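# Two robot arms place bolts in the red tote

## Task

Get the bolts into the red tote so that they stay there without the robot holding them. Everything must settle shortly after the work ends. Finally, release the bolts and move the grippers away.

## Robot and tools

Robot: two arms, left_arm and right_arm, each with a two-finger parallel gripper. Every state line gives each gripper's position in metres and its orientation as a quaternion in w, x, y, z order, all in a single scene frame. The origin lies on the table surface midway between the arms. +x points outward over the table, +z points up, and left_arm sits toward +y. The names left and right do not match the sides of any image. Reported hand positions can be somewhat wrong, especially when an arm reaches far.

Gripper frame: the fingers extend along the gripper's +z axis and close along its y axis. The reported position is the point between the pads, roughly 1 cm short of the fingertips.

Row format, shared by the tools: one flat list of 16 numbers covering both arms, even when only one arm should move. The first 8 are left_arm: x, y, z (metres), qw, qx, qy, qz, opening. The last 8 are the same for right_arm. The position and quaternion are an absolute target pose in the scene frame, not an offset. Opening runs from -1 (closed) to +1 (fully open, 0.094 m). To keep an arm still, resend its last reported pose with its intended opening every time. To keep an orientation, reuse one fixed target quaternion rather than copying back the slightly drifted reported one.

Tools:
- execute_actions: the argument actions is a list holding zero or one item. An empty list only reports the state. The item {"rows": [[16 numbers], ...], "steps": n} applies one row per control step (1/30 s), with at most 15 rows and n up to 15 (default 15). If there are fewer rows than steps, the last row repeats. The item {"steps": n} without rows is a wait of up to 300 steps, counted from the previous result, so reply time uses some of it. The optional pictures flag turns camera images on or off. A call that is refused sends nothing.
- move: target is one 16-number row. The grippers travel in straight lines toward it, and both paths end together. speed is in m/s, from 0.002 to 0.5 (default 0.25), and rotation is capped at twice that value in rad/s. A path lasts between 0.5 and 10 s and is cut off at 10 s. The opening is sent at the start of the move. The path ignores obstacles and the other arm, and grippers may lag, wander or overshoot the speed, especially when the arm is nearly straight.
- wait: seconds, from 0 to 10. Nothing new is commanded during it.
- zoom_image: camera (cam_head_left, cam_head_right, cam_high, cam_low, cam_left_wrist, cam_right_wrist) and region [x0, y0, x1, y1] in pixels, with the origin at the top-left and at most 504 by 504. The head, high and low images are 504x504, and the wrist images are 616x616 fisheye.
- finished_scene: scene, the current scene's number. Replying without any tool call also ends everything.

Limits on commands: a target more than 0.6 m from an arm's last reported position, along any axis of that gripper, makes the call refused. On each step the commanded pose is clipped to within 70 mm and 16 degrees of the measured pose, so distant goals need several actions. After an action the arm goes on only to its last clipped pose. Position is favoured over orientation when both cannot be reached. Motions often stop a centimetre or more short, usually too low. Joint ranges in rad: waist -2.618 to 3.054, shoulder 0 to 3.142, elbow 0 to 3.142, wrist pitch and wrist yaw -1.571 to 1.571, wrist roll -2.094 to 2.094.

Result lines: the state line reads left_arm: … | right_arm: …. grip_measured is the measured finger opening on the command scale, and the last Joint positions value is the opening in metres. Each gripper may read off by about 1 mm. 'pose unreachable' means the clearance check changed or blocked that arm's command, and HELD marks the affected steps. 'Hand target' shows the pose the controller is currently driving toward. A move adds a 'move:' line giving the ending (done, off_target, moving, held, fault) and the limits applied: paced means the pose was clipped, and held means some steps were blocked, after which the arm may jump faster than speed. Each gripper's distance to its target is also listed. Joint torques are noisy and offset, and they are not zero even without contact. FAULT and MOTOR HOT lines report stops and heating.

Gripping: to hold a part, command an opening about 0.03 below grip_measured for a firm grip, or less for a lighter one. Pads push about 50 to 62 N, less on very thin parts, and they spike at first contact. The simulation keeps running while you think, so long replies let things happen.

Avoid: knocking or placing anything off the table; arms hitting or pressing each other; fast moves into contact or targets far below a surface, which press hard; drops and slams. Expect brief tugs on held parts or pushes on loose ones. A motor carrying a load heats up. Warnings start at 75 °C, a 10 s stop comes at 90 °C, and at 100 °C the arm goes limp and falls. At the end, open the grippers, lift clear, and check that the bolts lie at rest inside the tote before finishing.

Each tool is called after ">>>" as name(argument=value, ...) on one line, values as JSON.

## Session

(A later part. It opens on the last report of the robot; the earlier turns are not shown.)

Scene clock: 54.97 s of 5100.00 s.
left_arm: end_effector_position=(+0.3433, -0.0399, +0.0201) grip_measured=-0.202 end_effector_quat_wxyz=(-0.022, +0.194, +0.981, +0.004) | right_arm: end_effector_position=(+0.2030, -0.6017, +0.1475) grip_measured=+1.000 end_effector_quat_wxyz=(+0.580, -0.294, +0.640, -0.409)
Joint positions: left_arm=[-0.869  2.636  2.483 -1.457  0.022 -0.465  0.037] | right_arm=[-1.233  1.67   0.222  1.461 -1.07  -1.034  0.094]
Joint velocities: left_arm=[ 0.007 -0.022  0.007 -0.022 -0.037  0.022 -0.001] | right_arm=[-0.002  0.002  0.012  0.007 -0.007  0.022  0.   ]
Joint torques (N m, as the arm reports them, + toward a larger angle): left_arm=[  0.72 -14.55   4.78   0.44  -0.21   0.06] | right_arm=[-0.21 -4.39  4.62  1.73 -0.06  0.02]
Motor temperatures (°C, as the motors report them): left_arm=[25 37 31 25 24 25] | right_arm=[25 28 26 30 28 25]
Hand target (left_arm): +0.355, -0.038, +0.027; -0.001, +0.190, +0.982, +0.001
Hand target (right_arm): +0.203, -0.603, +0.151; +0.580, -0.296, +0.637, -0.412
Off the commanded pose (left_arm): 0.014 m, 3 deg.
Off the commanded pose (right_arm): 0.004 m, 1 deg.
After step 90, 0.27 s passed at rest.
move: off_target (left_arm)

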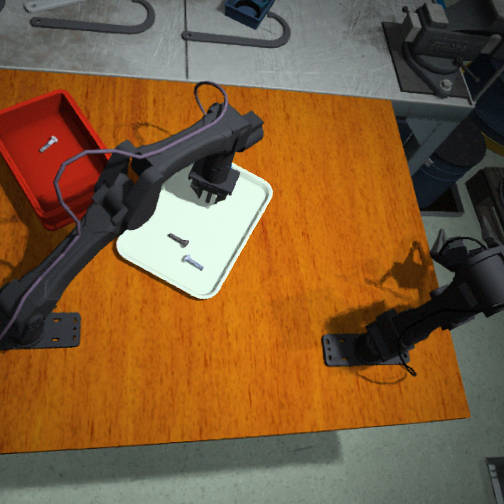

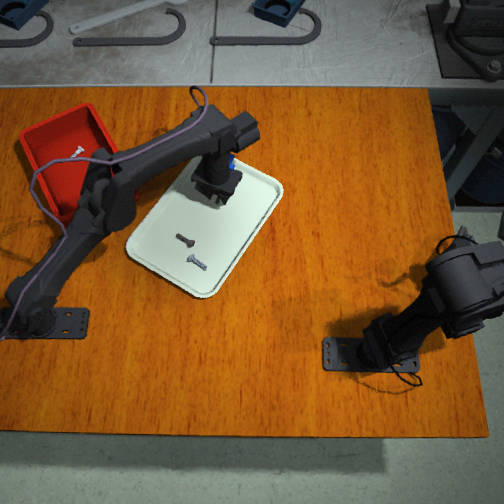

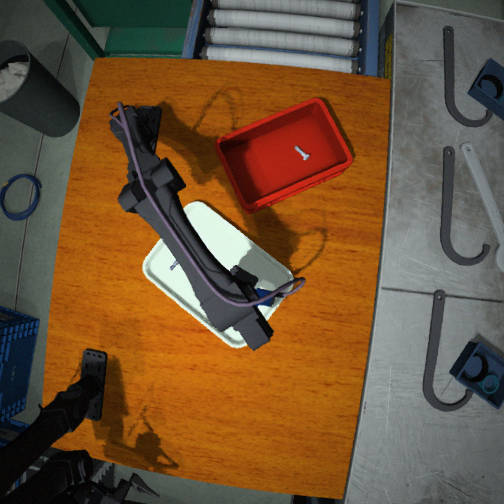

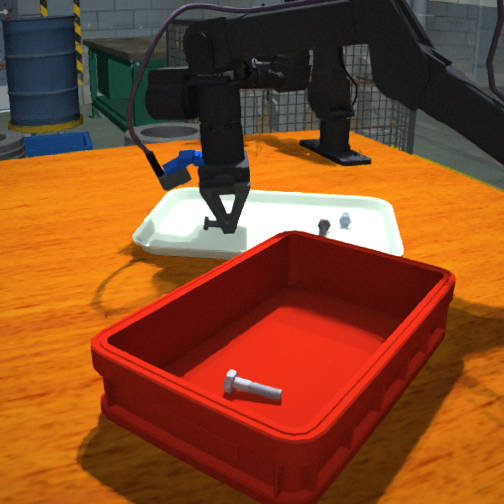

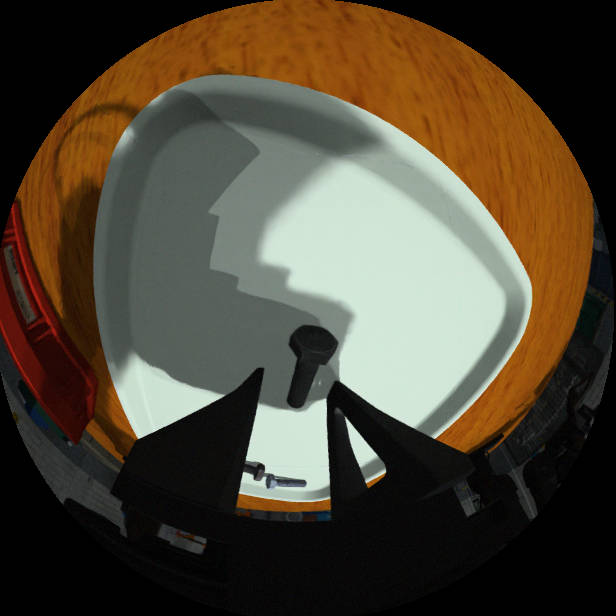

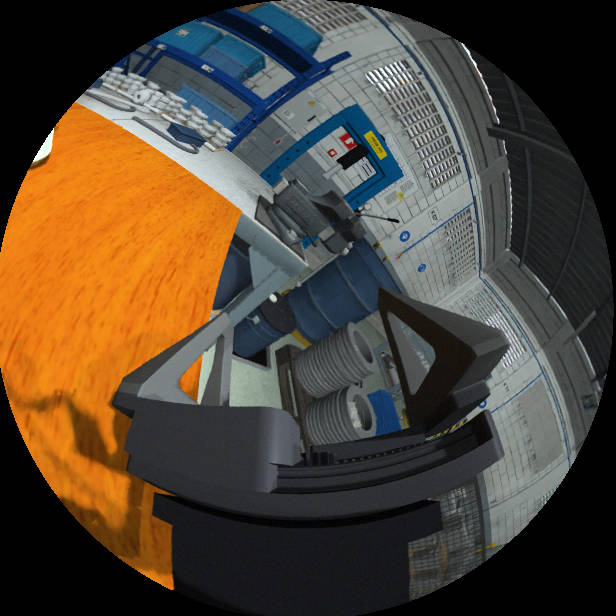

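Already at floor height and centred.

>>> move(target=[0.355,-0.038,0.023,0,0.19,0.98,0,-0.885,0.203,-0.603,0.151,0.58,-0.296,0.637,-0.412,1], speed=0.02)

>>> move(target=[0.36,0.06,0.145,0,0.19,0.98,0,-0.885,0.203,-0.603,0.151,0.58,-0.296,0.637,-0.412,1])

Scene clock: 60.60 s of 5100.00 s.
left_arm: end_effector_position=(+0.3429, -0.0404, +0.0196) grip_measured=-0.861 end_effector_quat_wxyz=(-0.022, +0.195, +0.981, +0.001) | right_arm: end_effector_position=(+0.2030, -0.6017, +0.1475) grip_measured=+1.000 end_effector_quat_wxyz=(+0.580, -0.294, +0.640, -0.409)
Joint positions: left_arm=[-0.869  2.628  2.465 -1.444  0.025 -0.464  0.007] | right_arm=[-1.233  1.67   0.222  1.461 -1.07  -1.034  0.094]
Joint velocities: left_arm=[-0.002 -0.007  0.007 -0.007  0.037 -0.066 -0.   ] | right_arm=[-0.002  0.012 -0.007 -0.051 -0.051  0.007  0.   ]
Joint torques (N m, as the arm reports them, + toward a larger angle): left_arm=[  0.84 -14.28   4.5    0.53  -0.24   0.04] | right_arm=[-0.13 -4.42  4.65  1.74 -0.06  0.01]
Motor temperatures (°C, as the motors report them): left_arm=[25 38 31 25 24 25] | right_arm=[25 28 26 30 27 25]
Hand target (left_arm): +0.355, -0.038, +0.023; -0.001, +0.190, +0.982, +0.001
Hand target (right_arm): +0.203, -0.603, +0.151; +0.580, -0.296, +0.637, -0.412
Off the commanded pose (left_arm): 0.013 m, 3 deg.
Off the commanded pose (right_arm): 0.004 m, 1 deg.
After step 90, 1.27 s passed at rest.
move: off_target (left_arm)

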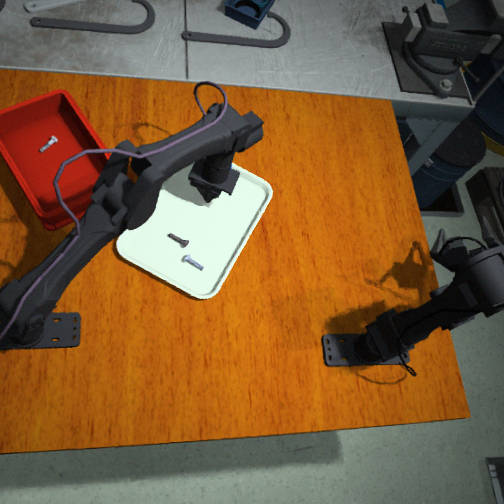

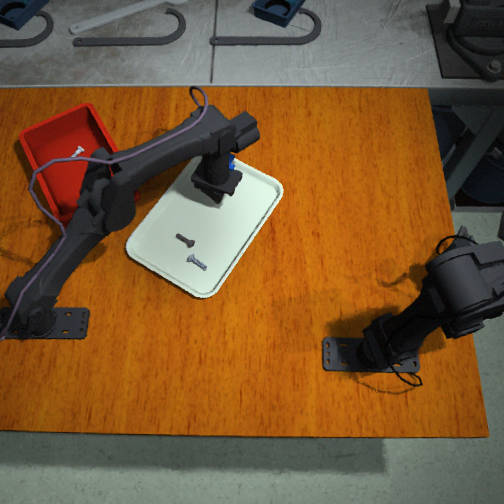

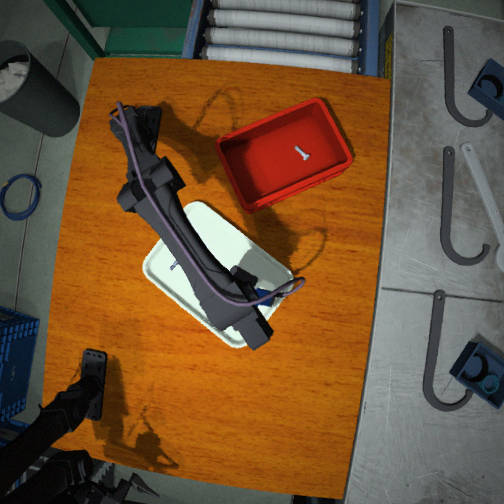

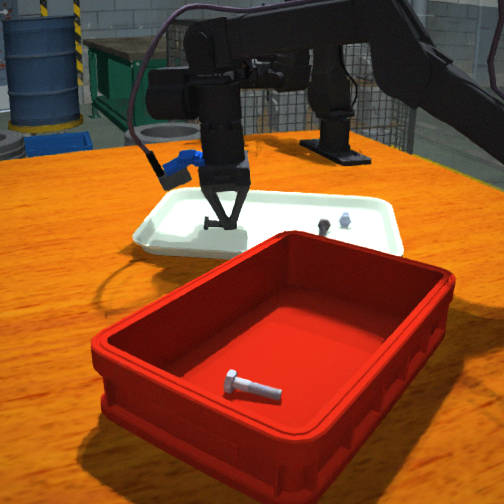

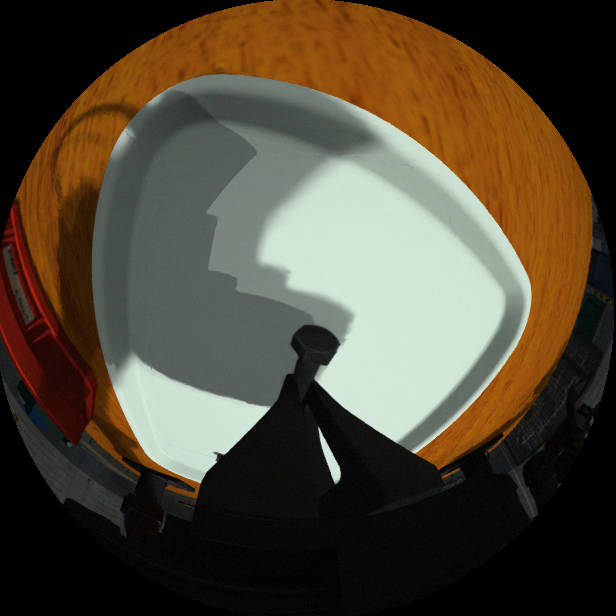

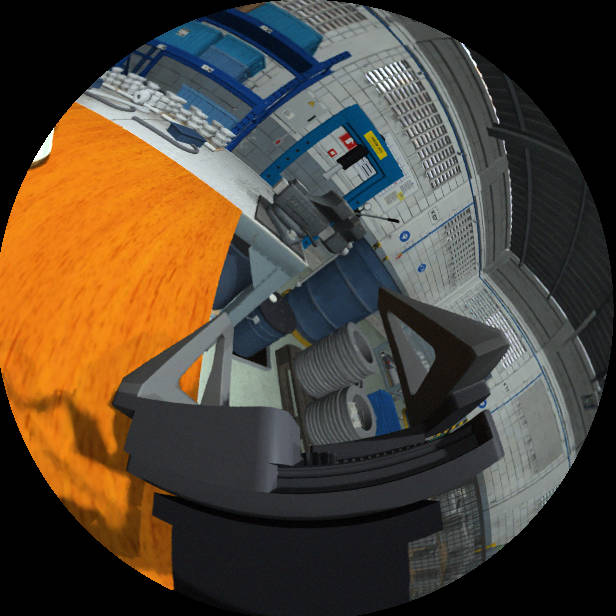

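Scene clock: 61.83 s of 5100.00 s.
left_arm: end_effector_position=(+0.3629, +0.0568, +0.1370) grip_measured=-0.861 end_effector_quat_wxyz=(+0.014, +0.186, +0.982, -0.011) | right_arm: end_effector_position=(+0.2030, -0.6017, +0.1475) grip_measured=+1.000 end_effector_quat_wxyz=(+0.580, -0.294, +0.640, -0.409)
Joint positions: left_arm=[-0.697  2.247  2.251 -1.54   0.006 -0.309  0.007] | right_arm=[-1.233  1.67   0.222  1.461 -1.07  -1.034  0.094]
Joint velocities: left_arm=[-0.002 -0.007  0.017 -0.022 -0.022  0.037 -0.   ] | right_arm=[-0.007 -0.012  0.017  0.007 -0.066 -0.066  0.   ]
Joint torques (N m, as the arm reports them, + toward a larger angle): left_arm=[  0.   -12.37   5.58   0.1   -0.11   0.09] | right_arm=[-0.05 -4.39  4.63  1.73 -0.05  0.01]
Motor temperatures (°C, as the motors report them): left_arm=[25 38 31 25 24 25] | right_arm=[25 28 26 30 27 25]
Hand target (left_arm): +0.359, +0.061, +0.144; +0.015, +0.190, +0.982, -0.006
Hand target (right_arm): +0.203, -0.603, +0.151; +0.580, -0.296, +0.637, -0.412
Off the commanded pose (left_arm): 0.009 m, 2 deg.
Off the commanded pose (right_arm): 0.004 m, 1 deg.
joint sent to its limit (left arm) — the command would take joint 4 (wrist pitch) past its lower limit, so that joint was sent only as far as its limit.
move: done

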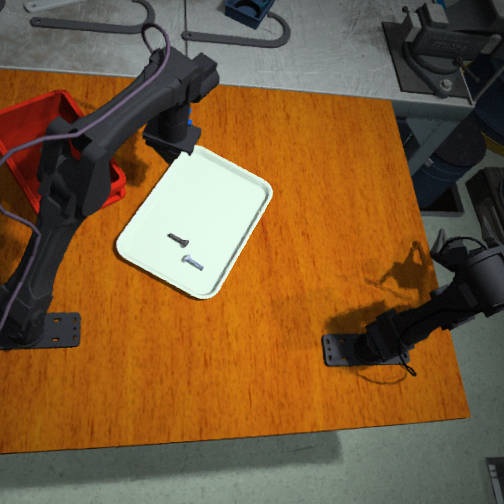

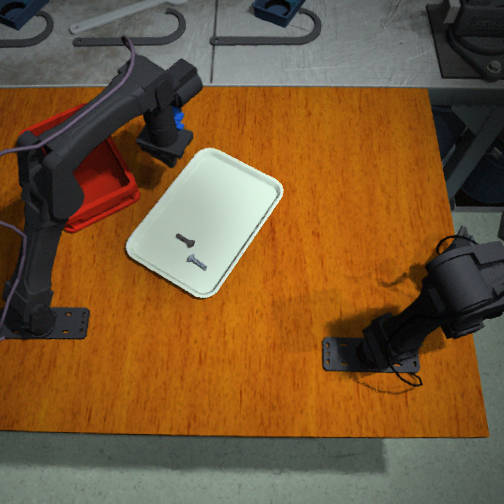

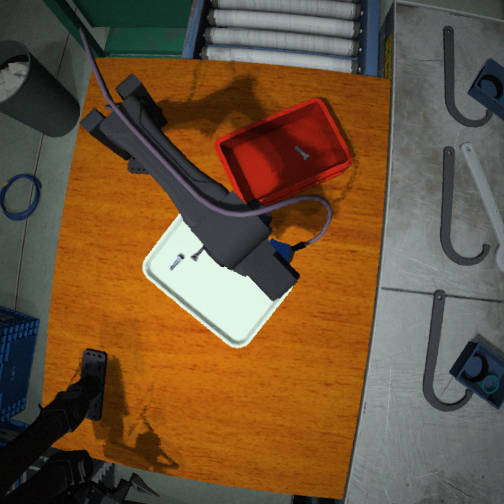

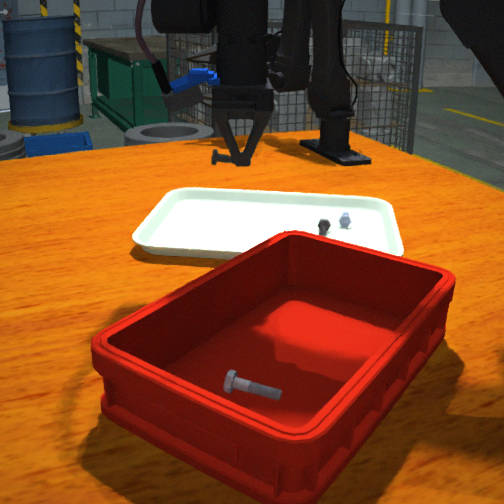

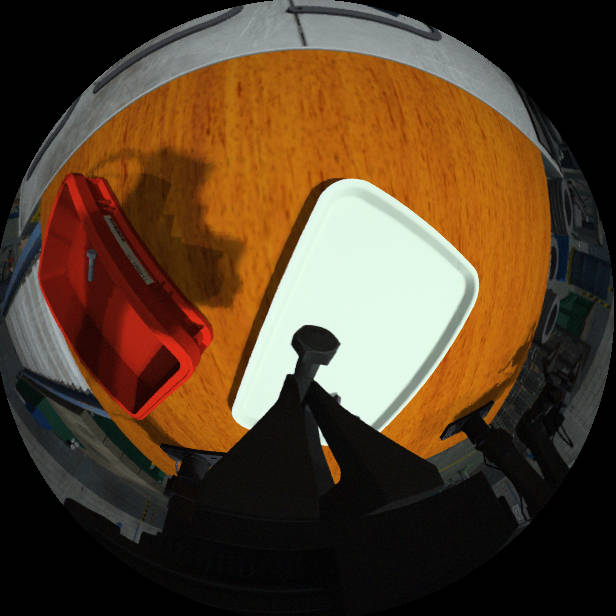

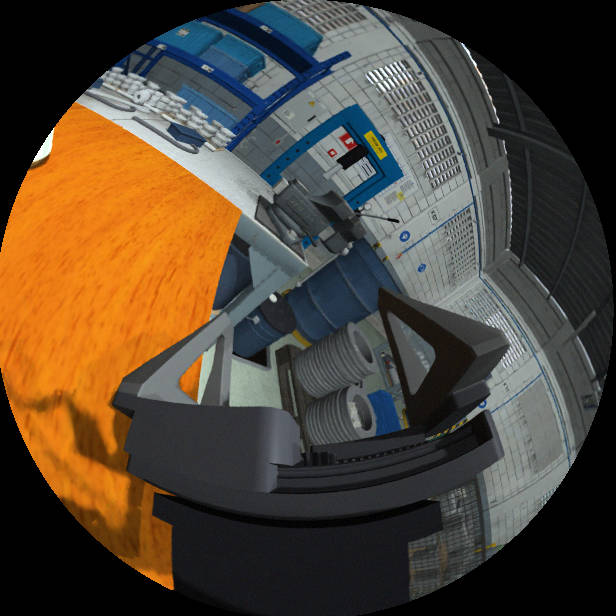

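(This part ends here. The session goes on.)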